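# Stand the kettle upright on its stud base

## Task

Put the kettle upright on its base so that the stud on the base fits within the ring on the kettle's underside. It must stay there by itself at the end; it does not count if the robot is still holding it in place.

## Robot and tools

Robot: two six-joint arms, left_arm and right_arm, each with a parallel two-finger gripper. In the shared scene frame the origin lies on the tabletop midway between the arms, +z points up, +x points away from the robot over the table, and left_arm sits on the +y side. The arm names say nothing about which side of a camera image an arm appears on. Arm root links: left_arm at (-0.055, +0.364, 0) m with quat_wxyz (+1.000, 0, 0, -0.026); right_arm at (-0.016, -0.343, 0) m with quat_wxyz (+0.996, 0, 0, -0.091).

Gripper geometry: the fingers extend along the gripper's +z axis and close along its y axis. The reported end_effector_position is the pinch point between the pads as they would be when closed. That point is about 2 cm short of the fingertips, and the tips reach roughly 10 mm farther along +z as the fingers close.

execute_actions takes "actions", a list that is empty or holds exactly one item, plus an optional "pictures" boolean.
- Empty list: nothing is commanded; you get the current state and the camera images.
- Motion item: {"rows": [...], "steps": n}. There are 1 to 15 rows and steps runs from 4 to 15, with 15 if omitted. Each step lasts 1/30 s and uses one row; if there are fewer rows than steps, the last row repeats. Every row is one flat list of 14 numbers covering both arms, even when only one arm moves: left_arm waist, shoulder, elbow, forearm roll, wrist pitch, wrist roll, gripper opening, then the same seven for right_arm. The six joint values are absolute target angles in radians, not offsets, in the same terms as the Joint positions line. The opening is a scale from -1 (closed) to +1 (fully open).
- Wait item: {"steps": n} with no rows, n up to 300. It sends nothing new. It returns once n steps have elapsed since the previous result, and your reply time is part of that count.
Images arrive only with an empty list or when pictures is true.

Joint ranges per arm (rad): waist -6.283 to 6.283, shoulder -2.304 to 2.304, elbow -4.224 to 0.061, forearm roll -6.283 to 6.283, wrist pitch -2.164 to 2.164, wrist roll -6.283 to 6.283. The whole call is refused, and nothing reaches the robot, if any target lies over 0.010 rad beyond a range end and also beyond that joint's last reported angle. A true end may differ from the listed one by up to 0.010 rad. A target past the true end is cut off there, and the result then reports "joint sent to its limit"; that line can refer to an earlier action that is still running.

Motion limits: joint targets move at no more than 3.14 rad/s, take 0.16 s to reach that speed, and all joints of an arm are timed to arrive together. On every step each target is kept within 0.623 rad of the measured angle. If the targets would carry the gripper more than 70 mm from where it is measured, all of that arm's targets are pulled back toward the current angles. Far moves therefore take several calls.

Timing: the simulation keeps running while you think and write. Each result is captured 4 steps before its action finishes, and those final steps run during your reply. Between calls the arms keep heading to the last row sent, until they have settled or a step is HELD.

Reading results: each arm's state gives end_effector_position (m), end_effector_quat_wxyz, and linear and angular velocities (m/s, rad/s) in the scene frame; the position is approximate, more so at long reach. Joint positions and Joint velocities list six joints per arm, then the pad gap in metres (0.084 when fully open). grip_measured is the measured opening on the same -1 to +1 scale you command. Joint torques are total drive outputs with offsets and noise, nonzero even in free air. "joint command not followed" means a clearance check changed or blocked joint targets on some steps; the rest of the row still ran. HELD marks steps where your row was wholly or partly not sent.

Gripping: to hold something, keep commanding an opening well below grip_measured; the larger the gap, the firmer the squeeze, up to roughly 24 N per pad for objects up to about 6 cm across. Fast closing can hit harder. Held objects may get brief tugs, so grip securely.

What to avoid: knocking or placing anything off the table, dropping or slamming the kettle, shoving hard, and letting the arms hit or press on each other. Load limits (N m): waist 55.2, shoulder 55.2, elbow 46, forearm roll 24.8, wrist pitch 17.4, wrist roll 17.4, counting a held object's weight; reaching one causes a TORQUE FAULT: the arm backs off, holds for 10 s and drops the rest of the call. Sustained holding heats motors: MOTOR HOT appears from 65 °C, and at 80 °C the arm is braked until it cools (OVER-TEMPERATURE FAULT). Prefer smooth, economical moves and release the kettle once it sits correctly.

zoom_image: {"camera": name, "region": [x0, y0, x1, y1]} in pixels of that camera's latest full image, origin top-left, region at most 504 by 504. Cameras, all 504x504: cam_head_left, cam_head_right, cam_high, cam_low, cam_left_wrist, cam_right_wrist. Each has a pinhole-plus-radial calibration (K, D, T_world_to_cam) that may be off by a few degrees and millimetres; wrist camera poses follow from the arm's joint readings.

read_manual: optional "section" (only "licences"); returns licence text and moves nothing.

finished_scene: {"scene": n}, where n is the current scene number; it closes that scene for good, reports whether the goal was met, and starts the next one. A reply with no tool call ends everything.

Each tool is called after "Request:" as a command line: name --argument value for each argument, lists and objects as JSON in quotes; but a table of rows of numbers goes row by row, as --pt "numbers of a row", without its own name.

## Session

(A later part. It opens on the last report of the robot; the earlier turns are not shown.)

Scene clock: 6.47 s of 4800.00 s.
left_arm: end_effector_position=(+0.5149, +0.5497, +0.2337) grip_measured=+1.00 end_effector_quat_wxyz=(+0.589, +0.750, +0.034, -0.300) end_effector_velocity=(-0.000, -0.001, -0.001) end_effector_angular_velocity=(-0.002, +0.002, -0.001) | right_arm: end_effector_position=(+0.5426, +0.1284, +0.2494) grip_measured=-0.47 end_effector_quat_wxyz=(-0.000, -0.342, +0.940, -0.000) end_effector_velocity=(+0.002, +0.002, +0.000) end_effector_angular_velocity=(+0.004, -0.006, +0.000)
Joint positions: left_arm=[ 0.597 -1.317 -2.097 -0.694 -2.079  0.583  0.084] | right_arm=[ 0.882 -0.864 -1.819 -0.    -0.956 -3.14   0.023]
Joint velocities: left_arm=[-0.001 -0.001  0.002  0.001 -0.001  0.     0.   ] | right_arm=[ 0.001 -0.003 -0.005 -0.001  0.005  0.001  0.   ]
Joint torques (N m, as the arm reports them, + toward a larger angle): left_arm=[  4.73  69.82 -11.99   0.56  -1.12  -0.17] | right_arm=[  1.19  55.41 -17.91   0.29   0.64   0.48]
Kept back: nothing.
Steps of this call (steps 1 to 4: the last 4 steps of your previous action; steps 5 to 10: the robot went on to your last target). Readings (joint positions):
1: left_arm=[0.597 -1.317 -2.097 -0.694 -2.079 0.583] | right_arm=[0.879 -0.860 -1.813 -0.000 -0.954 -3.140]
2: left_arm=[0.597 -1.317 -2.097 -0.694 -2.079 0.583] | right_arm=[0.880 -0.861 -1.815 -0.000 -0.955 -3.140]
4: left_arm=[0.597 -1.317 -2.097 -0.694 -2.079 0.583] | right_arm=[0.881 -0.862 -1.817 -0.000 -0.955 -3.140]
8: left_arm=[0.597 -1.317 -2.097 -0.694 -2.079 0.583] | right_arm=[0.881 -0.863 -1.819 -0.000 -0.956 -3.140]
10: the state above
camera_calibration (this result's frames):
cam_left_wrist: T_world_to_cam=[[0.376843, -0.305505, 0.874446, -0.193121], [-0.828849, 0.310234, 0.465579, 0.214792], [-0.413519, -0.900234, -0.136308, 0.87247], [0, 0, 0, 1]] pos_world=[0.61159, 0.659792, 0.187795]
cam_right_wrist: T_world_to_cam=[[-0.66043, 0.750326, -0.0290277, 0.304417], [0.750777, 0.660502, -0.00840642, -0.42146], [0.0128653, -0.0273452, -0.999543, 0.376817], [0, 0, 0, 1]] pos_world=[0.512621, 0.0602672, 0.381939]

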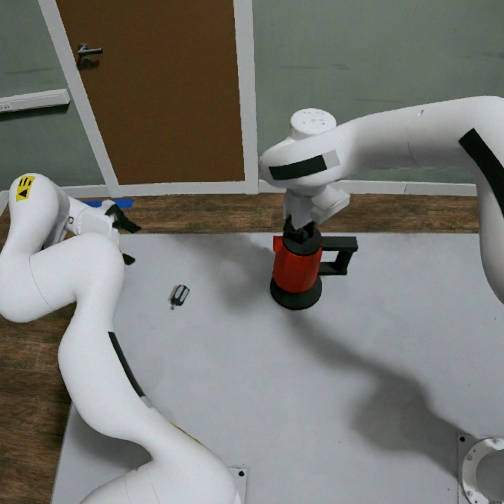

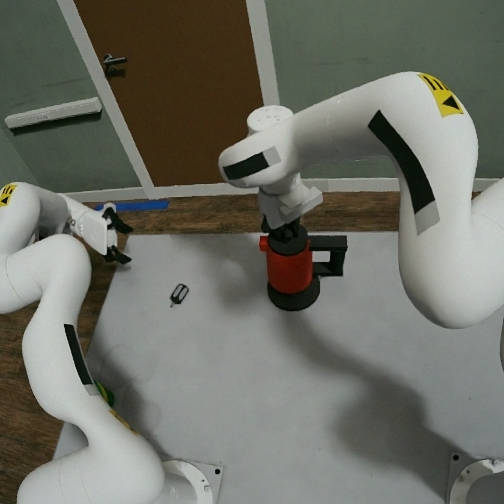

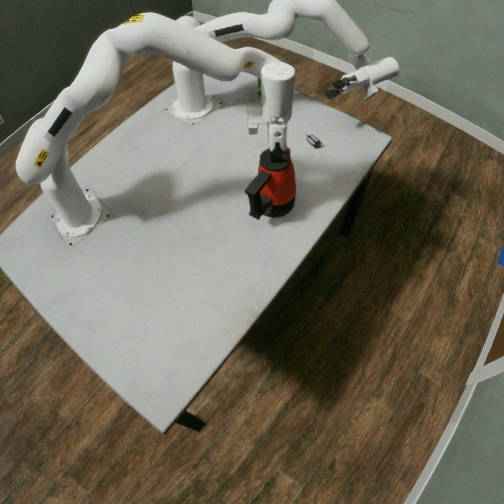

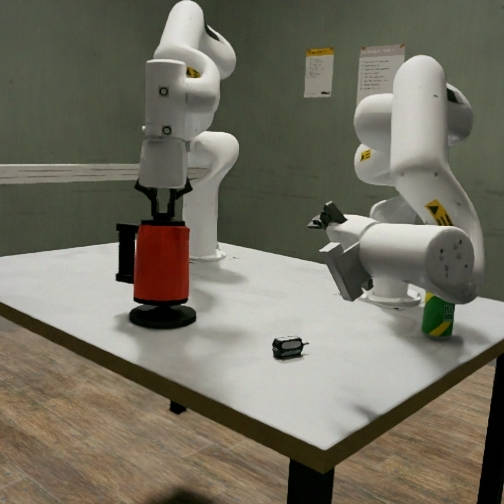

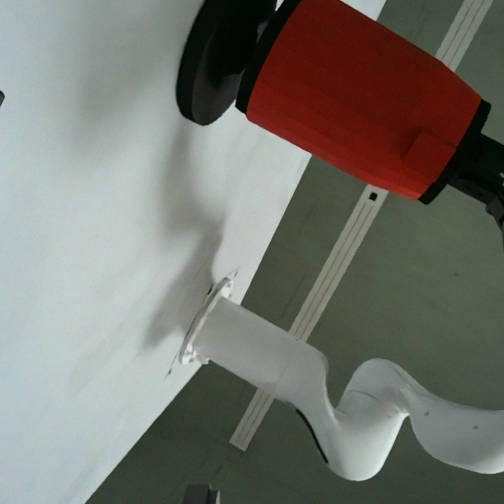

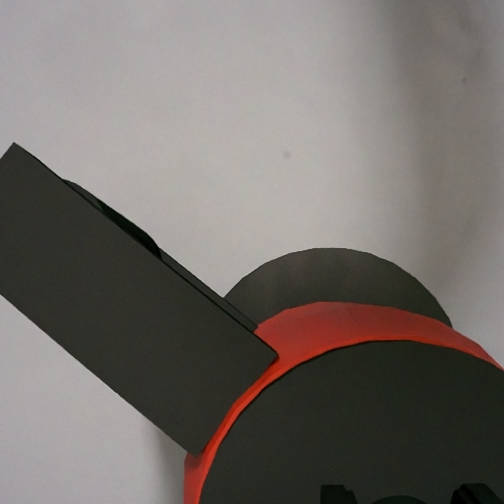

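Request:
execute_actions --actions '[{"rows":[[0.597,-1.317,-2.097,-0.694,-2.079,0.583,1,0.887,-0.933,-1.908,0,-1.055,-3.14,-1]]}]'

Request:
execute_actions --actions '[{"steps":10}]' --pictures true

Request:
zoom_image --camera "cam_high" --region '[230,130,330,230]'

Request:
zoom_image --camera "cam_low" --region '[100,210,230,340]'

Scene clock: 7.13 s of 4800.00 s.
left_arm: end_effector_position=(+0.5149, +0.5497, +0.2337) grip_measured=+1.00 end_effector_quat_wxyz=(+0.589, +0.750, +0.034, -0.300) end_effector_velocity=(-0.000, +0.000, -0.001) end_effector_angular_velocity=(-0.002, +0.001, +0.001) | right_arm: end_effector_position=(+0.5400, +0.1311, +0.2381) grip_measured=-0.47 end_effector_quat_wxyz=(-0.036, -0.344, +0.938, -0.013) end_effector_velocity=(+0.003, +0.004, +0.004) end_effector_angular_velocity=(-0.012, +0.015, +0.002)
Joint positions: left_arm=[ 0.597 -1.317 -2.097 -0.694 -2.079  0.583  0.084] | right_arm=[ 0.887 -0.929 -1.903  0.    -1.05  -3.14   0.023]
Joint velocities: left_arm=[ 0.001 -0.002 -0.    -0.001 -0.001  0.001  0.   ] | right_arm=[ 0.001 -0.029 -0.057  0.    -0.047 -0.    -0.   ]
Joint torques (N m, as the arm reports them, + toward a larger angle): left_arm=[  3.57  69.84 -10.39   0.33  -1.16  -0.14] | right_arm=[  0.24  55.63 -16.77   1.45  -0.28   0.7 ]
Steps of this call (steps 1 to 9: the robot went on to your last target; steps 10 to 20: the first 11 steps of this action). Readings (joint positions):
10: left_arm=[0.597 -1.317 -2.097 -0.694 -2.079 0.583] | right_arm=[0.882 -0.864 -1.820 -0.000 -0.955 -3.140]
11: left_arm=[0.597 -1.317 -2.097 -0.694 -2.079 0.583] | right_arm=[0.882 -0.866 -1.822 -0.000 -0.959 -3.140]
13: left_arm=[0.597 -1.317 -2.097 -0.694 -2.079 0.583] | right_arm=[0.884 -0.886 -1.851 -0.000 -0.990 -3.140]
17: left_arm=[0.597 -1.317 -2.097 -0.694 -2.079 0.583] | right_arm=[0.886 -0.924 -1.894 0.000 -1.039 -3.140]
20: the state above

Scene clock: 7.47 s of 4800.00 s.
left_arm: end_effector_position=(+0.5149, +0.5497, +0.2337) grip_measured=+1.00 end_effector_quat_wxyz=(+0.589, +0.750, +0.034, -0.300) end_effector_velocity=(+0.000, -0.000, +0.000) end_effector_angular_velocity=(-0.000, +0.001, -0.000) | right_arm: end_effector_position=(+0.5399, +0.1312, +0.2377) grip_measured=-0.47 end_effector_quat_wxyz=(-0.037, -0.344, +0.938, -0.014) end_effector_velocity=(-0.002, -0.001, -0.001) end_effector_angular_velocity=(-0.005, +0.007, -0.000)
Joint positions: left_arm=[ 0.597 -1.317 -2.097 -0.694 -2.079  0.583  0.084] | right_arm=[ 0.887 -0.933 -1.908 -0.    -1.055 -3.14   0.023]
Joint velocities: left_arm=[-0.    -0.     0.    -0.    -0.    -0.001  0.   ] | right_arm=[ 0.    -0.002 -0.     0.    -0.007  0.001  0.   ]
Joint torques (N m, as the arm reports them, + toward a larger angle): left_arm=[  3.81  68.79 -10.64   0.07  -1.08  -0.12] | right_arm=[ -0.99  59.27 -16.27   1.28   0.66   0.4 ]
Kept back: nothing.
Steps of this call (steps 1 to 4: the last 4 steps of your previous action; steps 5 to 10: the robot went on to your last target). Readings (joint positions):
1: left_arm=[0.597 -1.317 -2.097 -0.694 -2.079 0.583] | right_arm=[0.887 -0.930 -1.905 -0.000 -1.051 -3.140]
2: left_arm=[0.597 -1.317 -2.097 -0.694 -2.079 0.583] | right_arm=[0.887 -0.931 -1.906 -0.000 -1.052 -3.140]
4: left_arm=[0.597 -1.317 -2.097 -0.694 -2.079 0.583] | right_arm=[0.887 -0.932 -1.907 -0.000 -1.054 -3.140]
8: left_arm=[0.597 -1.317 -2.097 -0.694 -2.079 0.583] | right_arm=[0.887 -0.933 -1.908 -0.000 -1.054 -3.140]
10: the state above
camera_calibration (this result's frames):
cam_left_wrist: T_world_to_cam=[[0.376843, -0.305505, 0.874446, -0.193121], [-0.828849, 0.310234, 0.465579, 0.214792], [-0.413519, -0.900234, -0.136308, 0.87247], [0, 0, 0, 1]] pos_world=[0.61159, 0.659792, 0.187795]
cam_right_wrist: T_world_to_cam=[[-0.666101, 0.745365, -0.0272121, 0.303481], [0.744363, 0.662008, -0.0875753, -0.399317], [-0.047261, -0.0785897, -0.995786, 0.403547], [0, 0, 0, 1]] pos_world=[0.518458, 0.0698619, 0.375134]

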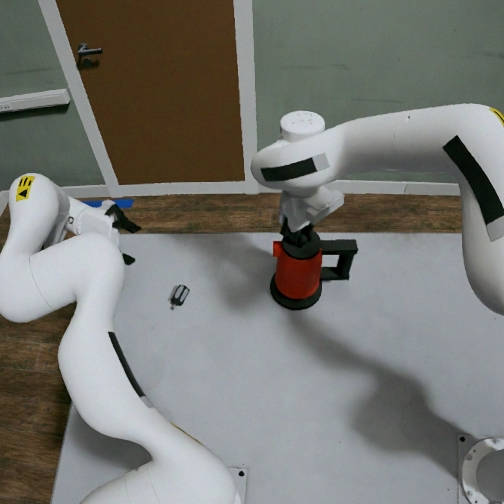

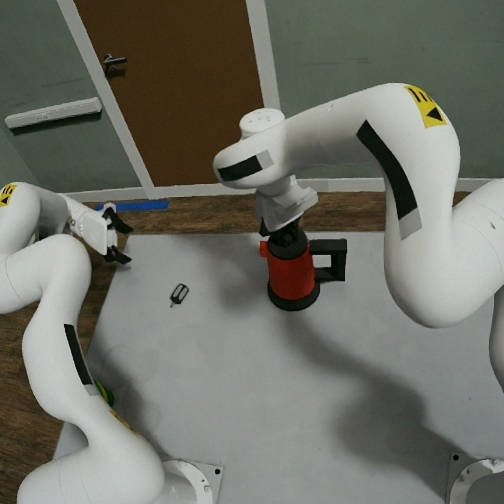

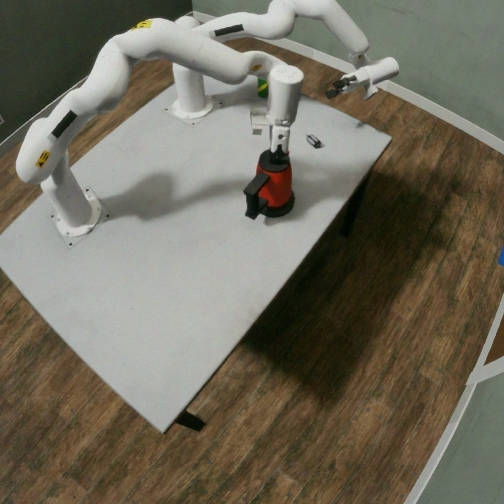

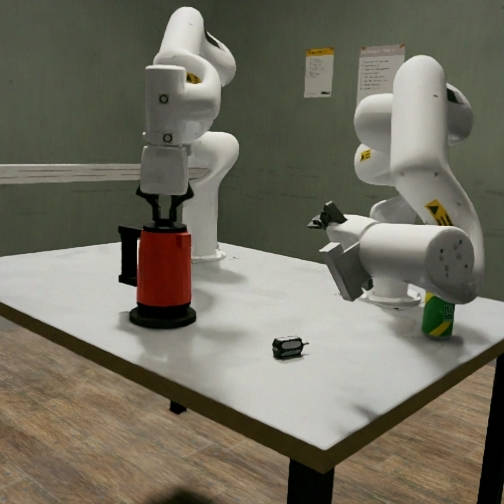

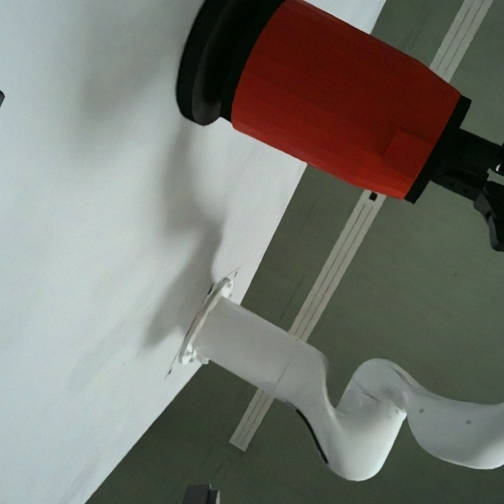

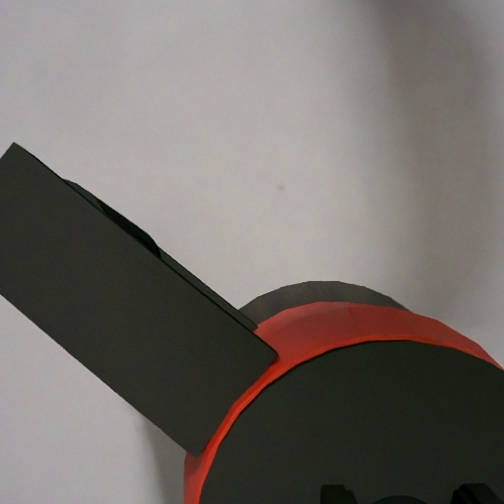

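Region (230, 130, 330, 230) of cam_high's 504x504 image, scaled by 5.040, with more detail than that image has.

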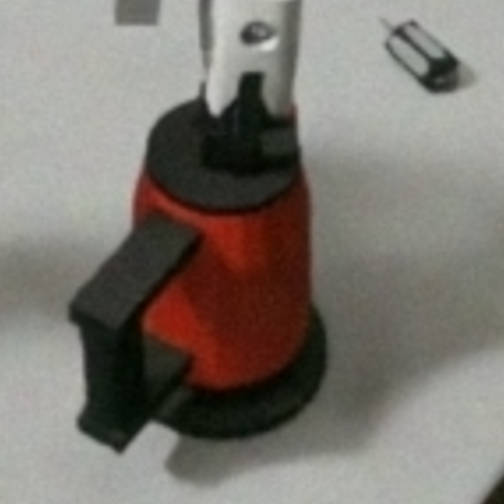

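Region (100, 210, 230, 340) of cam_low's 504x504 image, scaled by 3.877, with more detail than that image has.

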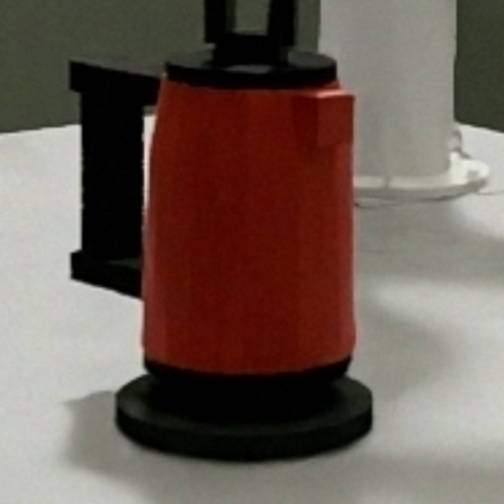

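Request:
execute_actions --actions '[{"rows":[[0.597,-1.317,-2.097,-0.694,-2.079,0.583,1,0.884,-0.933,-1.908,0,-1.055,-3.14,-1],[0.597,-1.317,-2.097,-0.694,-2.079,0.583,1,0.884,-0.936,-1.905,0,-1.049,-3.14,-1],[0.597,-1.317,-2.097,-0.694,-2.079,0.583,1,0.884,-0.94,-1.902,0,-1.042,-3.14,-1],[0.597,-1.317,-2.097,-0.694,-2.079,0.583,1,0.884,-0.94,-1.902,0,-1.042,-3.14,-1],[0.597,-1.317,-2.097,-0.694,-2.079,0.583,1,0.884,-0.947,-1.895,0,-1.028,-3.14,-1]]}]' --pictures true

Request:
zoom_image --camera "cam_low" --region '[100,210,230,340]'

Scene clock: 8.03 s of 4800.00 s.
left_arm: end_effector_position=(+0.5149, +0.5497, +0.2337) grip_measured=+1.00 end_effector_quat_wxyz=(+0.589, +0.750, +0.034, -0.300) end_effector_velocity=(+0.000, -0.000, +0.000) end_effector_angular_velocity=(+0.001, -0.001, -0.001) | right_arm: end_effector_position=(+0.5410, +0.1293, +0.2226) grip_measured=-0.47 end_effector_quat_wxyz=(-0.038, -0.343, +0.938, -0.014) end_effector_velocity=(+0.002, +0.002, -0.014) end_effector_angular_velocity=(+0.007, -0.008, -0.000)
Joint positions: left_arm=[ 0.597 -1.317 -2.097 -0.694 -2.079  0.583  0.084] | right_arm=[ 0.884 -0.946 -1.896 -0.    -1.031 -3.14   0.023]
Joint velocities: left_arm=[-0.     0.001  0.     0.001  0.     0.001  0.   ] | right_arm=[ 0.    -0.013  0.009  0.     0.033  0.     0.   ]
Joint torques (N m, as the arm reports them, + toward a larger angle): left_arm=[  4.58  69.95 -10.85   0.37  -0.99  -0.13] | right_arm=[  0.43  60.46 -18.18   1.2    0.04   0.42]
Steps of this call (steps 1 to 6: the robot went on to your last target; steps 7 to 17: the first 11 steps of this action). Readings (joint positions):
7: left_arm=[0.597 -1.317 -2.097 -0.694 -2.079 0.583] | right_arm=[0.887 -0.933 -1.908 -0.000 -1.055 -3.140]
8: left_arm=[0.597 -1.317 -2.097 -0.694 -2.079 0.583] | right_arm=[0.887 -0.933 -1.908 0.000 -1.055 -3.140]
10: left_arm=[0.597 -1.317 -2.097 -0.694 -2.079 0.583] | right_arm=[0.885 -0.934 -1.907 0.000 -1.052 -3.140]
14: left_arm=[0.597 -1.317 -2.097 -0.694 -2.079 0.583] | right_arm=[0.884 -0.943 -1.899 -0.000 -1.037 -3.140]
17: the state above
camera_calibration (this result's frames):
cam_left_wrist: T_world_to_cam=[[0.376843, -0.305504, 0.874446, -0.193121], [-0.828849, 0.310234, 0.46558, 0.214792], [-0.41352, -0.900234, -0.136307, 0.87247], [0, 0, 0, 1]] pos_world=[0.61159, 0.659792, 0.187795]
cam_right_wrist: T_world_to_cam=[[-0.664004, 0.747235, -0.0271825, 0.303765], [0.746141, 0.659787, -0.0891868, -0.400523], [-0.0487088, -0.0795023, -0.995644, 0.389293], [0, 0, 0, 1]] pos_world=[0.51951, 0.0682261, 0.360133]

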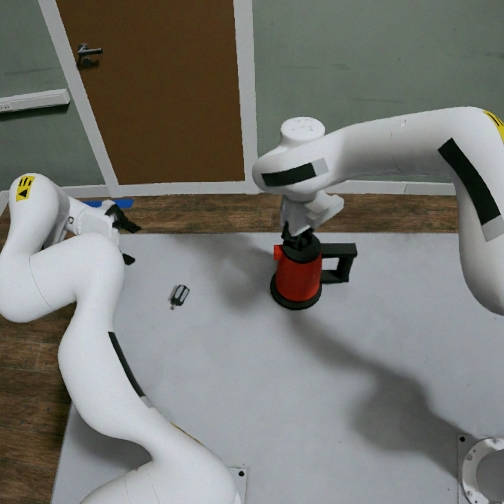

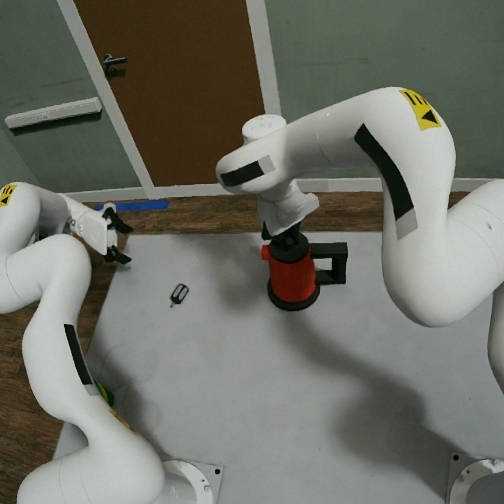

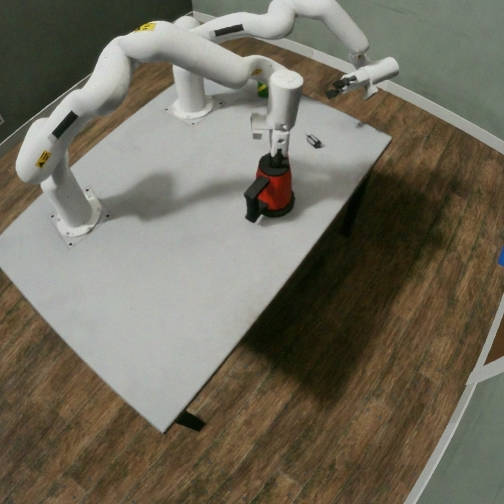

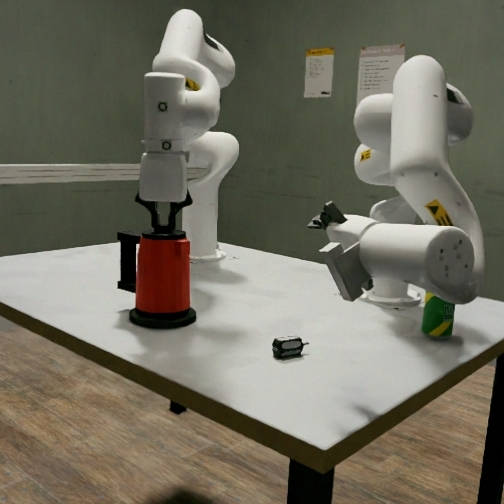

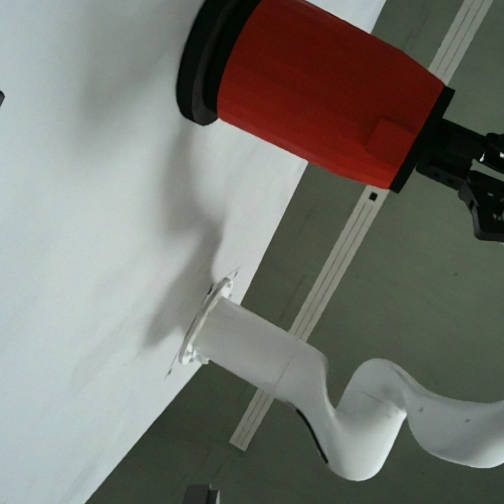

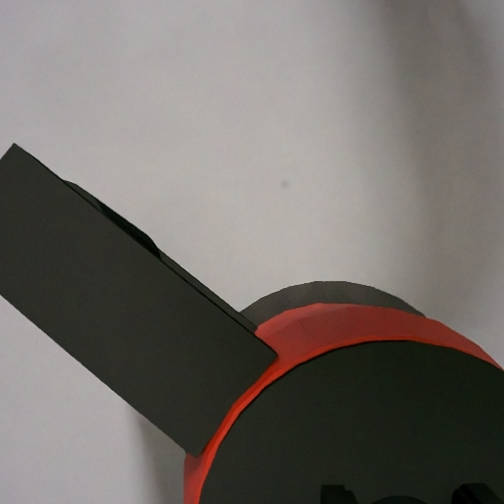

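Region (100, 210, 230, 340) of cam_low's 504x504 image, scaled by 3.877, with more detail than that image has.

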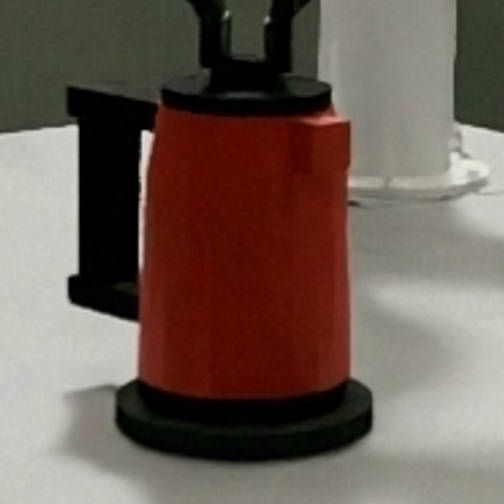

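Request:
execute_actions --actions '[{"rows":[[0.597,-1.317,-2.097,-0.694,-2.079,0.583,1,0.884,-0.95,-1.892,0,-1.022,-3.14,-1]],"steps":10}]'

Request:
execute_actions --actions '[{"rows":[[0.597,-1.317,-2.097,-0.694,-2.079,0.583,1,0.884,-0.95,-1.892,0,-1.022,-3.14,1]],"steps":8}]'

Request:
execute_actions --actions '[{"rows":[[0.597,-1.317,-2.097,-0.694,-2.079,0.583,1,0.884,-0.91,-1.93,0,-1.1,-3.14,1]]}]' --pictures true

Scene clock: 8.40 s of 4800.00 s.
left_arm: end_effector_position=(+0.5149, +0.5497, +0.2337) grip_measured=+1.00 end_effector_quat_wxyz=(+0.589, +0.750, +0.034, -0.300) end_effector_velocity=(+0.000, -0.001, -0.000) end_effector_angular_velocity=(-0.001, +0.001, -0.001) | right_arm: end_effector_position=(+0.5416, +0.1299, +0.2197) grip_measured=-0.47 end_effector_quat_wxyz=(-0.036, -0.343, +0.938, -0.013) end_effector_velocity=(+0.003, +0.002, -0.002) end_effector_angular_velocity=(+0.008, -0.010, -0.001)
Joint positions: left_arm=[ 0.597 -1.317 -2.097 -0.694 -2.079  0.583  0.084] | right_arm=[ 0.884 -0.949 -1.894  0.    -1.023 -3.14   0.023]
Joint velocities: left_arm=[-0.001 -0.     0.    -0.001 -0.001 -0.001  0.   ] | right_arm=[-0.001 -0.002  0.001 -0.     0.016  0.001 -0.   ]
Joint torques (N m, as the arm reports them, + toward a larger angle): left_arm=[  3.74  68.3  -11.05   0.4   -0.97  -0.06] | right_arm=[  0.    50.8  -14.36   0.77  -0.12   0.49]
Steps of this call (steps 1 to 4: the last 4 steps of your previous action; step 5: the robot went on to your last target; steps 6 to 11: the first 6 steps of this action). Readings (joint positions):
6: left_arm=[0.597 -1.317 -2.097 -0.694 -2.079 0.583] | right_arm=[0.884 -0.947 -1.895 0.000 -1.028 -3.140]
7: left_arm=[0.597 -1.317 -2.097 -0.694 -2.079 0.583] | right_arm=[0.884 -0.947 -1.895 0.000 -1.027 -3.140]
9: left_arm=[0.597 -1.317 -2.097 -0.694 -2.079 0.583] | right_arm=[0.884 -0.948 -1.894 0.000 -1.025 -3.140]
11: the state above

Scene clock: 8.67 s of 4800.00 s.
left_arm: end_effector_position=(+0.5149, +0.5497, +0.2337) grip_measured=+1.00 end_effector_quat_wxyz=(+0.589, +0.750, +0.034, -0.300) end_effector_velocity=(-0.000, -0.001, -0.000) end_effector_angular_velocity=(-0.001, +0.000, -0.001) | right_arm: end_effector_position=(+0.5411, +0.1291, +0.2177) grip_measured=-0.01 end_effector_quat_wxyz=(-0.038, -0.343, +0.938, -0.014) end_effector_velocity=(-0.005, -0.003, -0.010) end_effector_angular_velocity=(-0.012, +0.016, +0.001)
Joint positions: left_arm=[ 0.597 -1.317 -2.097 -0.694 -2.079  0.583  0.084] | right_arm=[ 0.884 -0.95  -1.892 -0.    -1.023 -3.14   0.044]
Joint velocities: left_arm=[-0.001  0.     0.001 -0.    -0.001  0.     0.   ] | right_arm=[ 0.001 -0.007  0.012  0.001 -0.001 -0.001  0.189]
Joint torques (N m, as the arm reports them, + toward a larger angle): left_arm=[  4.96  70.32 -10.38   0.47  -1.28  -0.2 ] | right_arm=[  1.68  54.95 -16.15   0.31   0.3    0.48]
Steps of this call (steps 1 to 4: the last 4 steps of your previous action; steps 5 to 8: the first 4 steps of this action). Readings (joint positions):
5: left_arm=[0.597 -1.317 -2.097 -0.694 -2.079 0.583] | right_arm=[0.884 -0.949 -1.894 0.000 -1.022 -3.140]
6: left_arm=[0.597 -1.317 -2.097 -0.694 -2.079 0.583] | right_arm=[0.884 -0.949 -1.893 -0.000 -1.022 -3.140]
8: the state above

Scene clock: 9.17 s of 4800.00 s.
left_arm: end_effector_position=(+0.5149, +0.5497, +0.2337) grip_measured=+1.00 end_effector_quat_wxyz=(+0.589, +0.750, +0.034, -0.300) end_effector_velocity=(-0.000, +0.000, -0.000) end_effector_angular_velocity=(-0.000, +0.001, -0.000) | right_arm: end_effector_position=(+0.5409, +0.1291, +0.2623) grip_measured=+1.00 end_effector_quat_wxyz=(-0.037, -0.343, +0.938, -0.014) end_effector_velocity=(-0.004, -0.005, +0.011) end_effector_angular_velocity=(-0.015, +0.018, -0.001)
Joint positions: left_arm=[ 0.597 -1.317 -2.097 -0.694 -2.079  0.583  0.084] | right_arm=[ 0.884 -0.912 -1.928 -0.    -1.096 -3.14   0.084]
Joint velocities: left_arm=[ 0.    -0.     0.     0.001 -0.    -0.     0.   ] | right_arm=[-0.001  0.01  -0.007 -0.    -0.041 -0.    -0.   ]
Joint torques (N m, as the arm reports them, + toward a larger angle): left_arm=[  6.87  68.06 -10.14   0.14  -1.14  -0.23] | right_arm=[ -0.77  52.11 -16.66   1.24   0.42   0.3 ]
Steps of this call (steps 1 to 4: the last 4 steps of your previous action; steps 5 to 15: the first 11 steps of this action). Readings (joint positions):
5: left_arm=[0.597 -1.317 -2.097 -0.694 -2.079 0.583] | right_arm=[0.884 -0.950 -1.892 -0.000 -1.022 -3.140]
6: left_arm=[0.597 -1.317 -2.097 -0.694 -2.079 0.583] | right_arm=[0.884 -0.949 -1.893 -0.000 -1.026 -3.140]
8: left_arm=[0.597 -1.317 -2.097 -0.694 -2.079 0.583] | right_arm=[0.884 -0.937 -1.904 -0.000 -1.053 -3.140]
12: left_arm=[0.597 -1.317 -2.097 -0.694 -2.079 0.583] | right_arm=[0.884 -0.914 -1.927 0.000 -1.089 -3.140]
15: the state above
camera_calibration (this result's frames):
cam_left_wrist: T_world_to_cam=[[0.376843, -0.305504, 0.874446, -0.193121], [-0.828849, 0.310234, 0.465579, 0.214792], [-0.413519, -0.900234, -0.136308, 0.87247], [0, 0, 0, 1]] pos_world=[0.61159, 0.659792, 0.187795]
cam_right_wrist: T_world_to_cam=[[-0.663879, 0.747345, -0.0272035, 0.304846], [0.74632, 0.659773, -0.0877829, -0.397232], [-0.047656, -0.0785797, -0.995768, 0.428083], [0, 0, 0, 1]] pos_world=[0.519243, 0.0678962, 0.399694]

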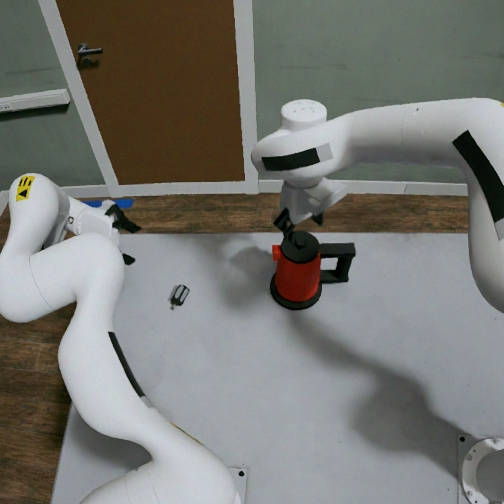

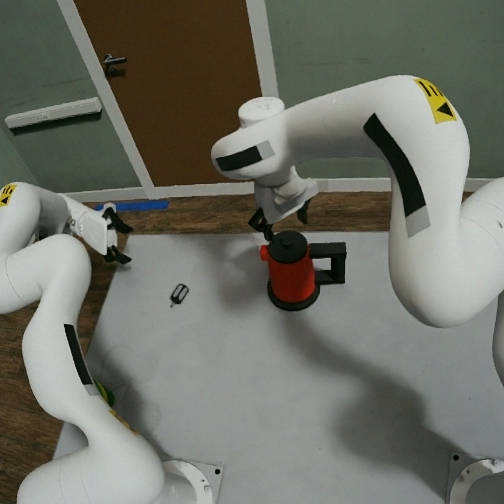

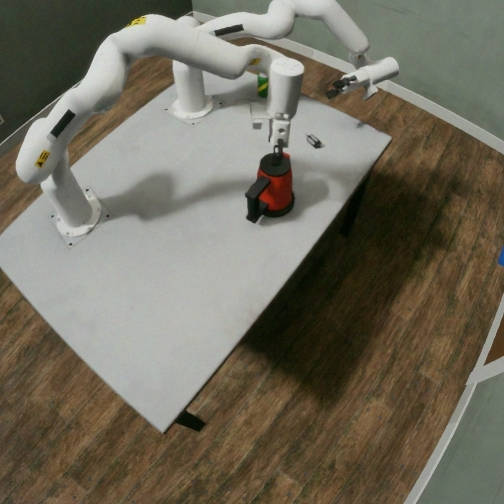

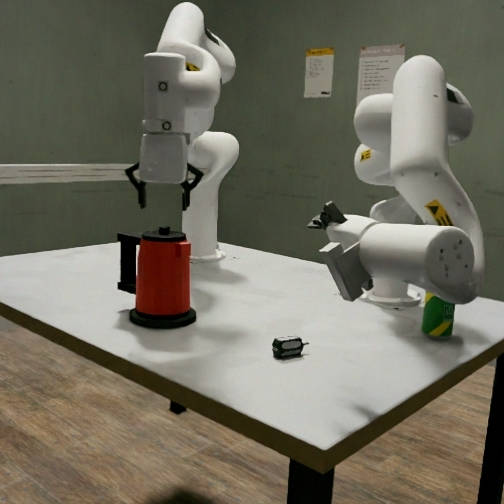

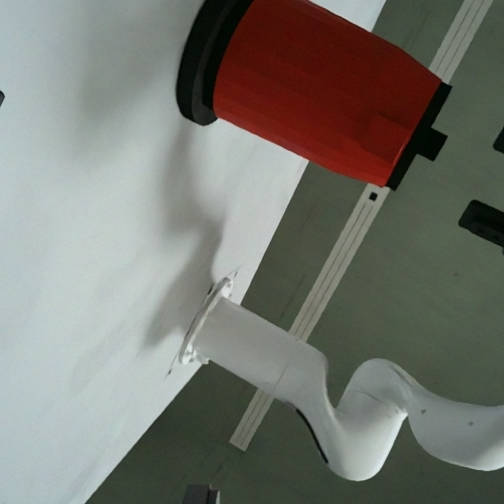

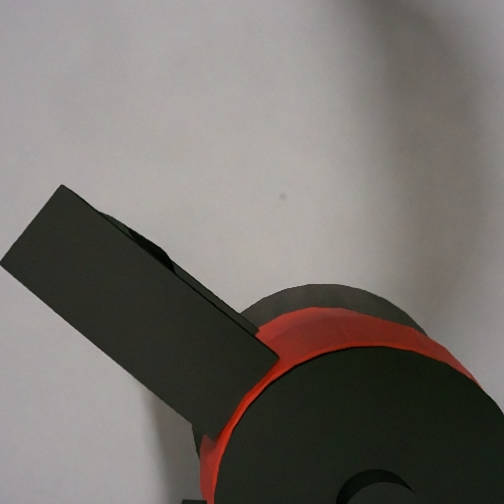

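Request:
finished_scene --scene 1

The scene is finished: the task was done.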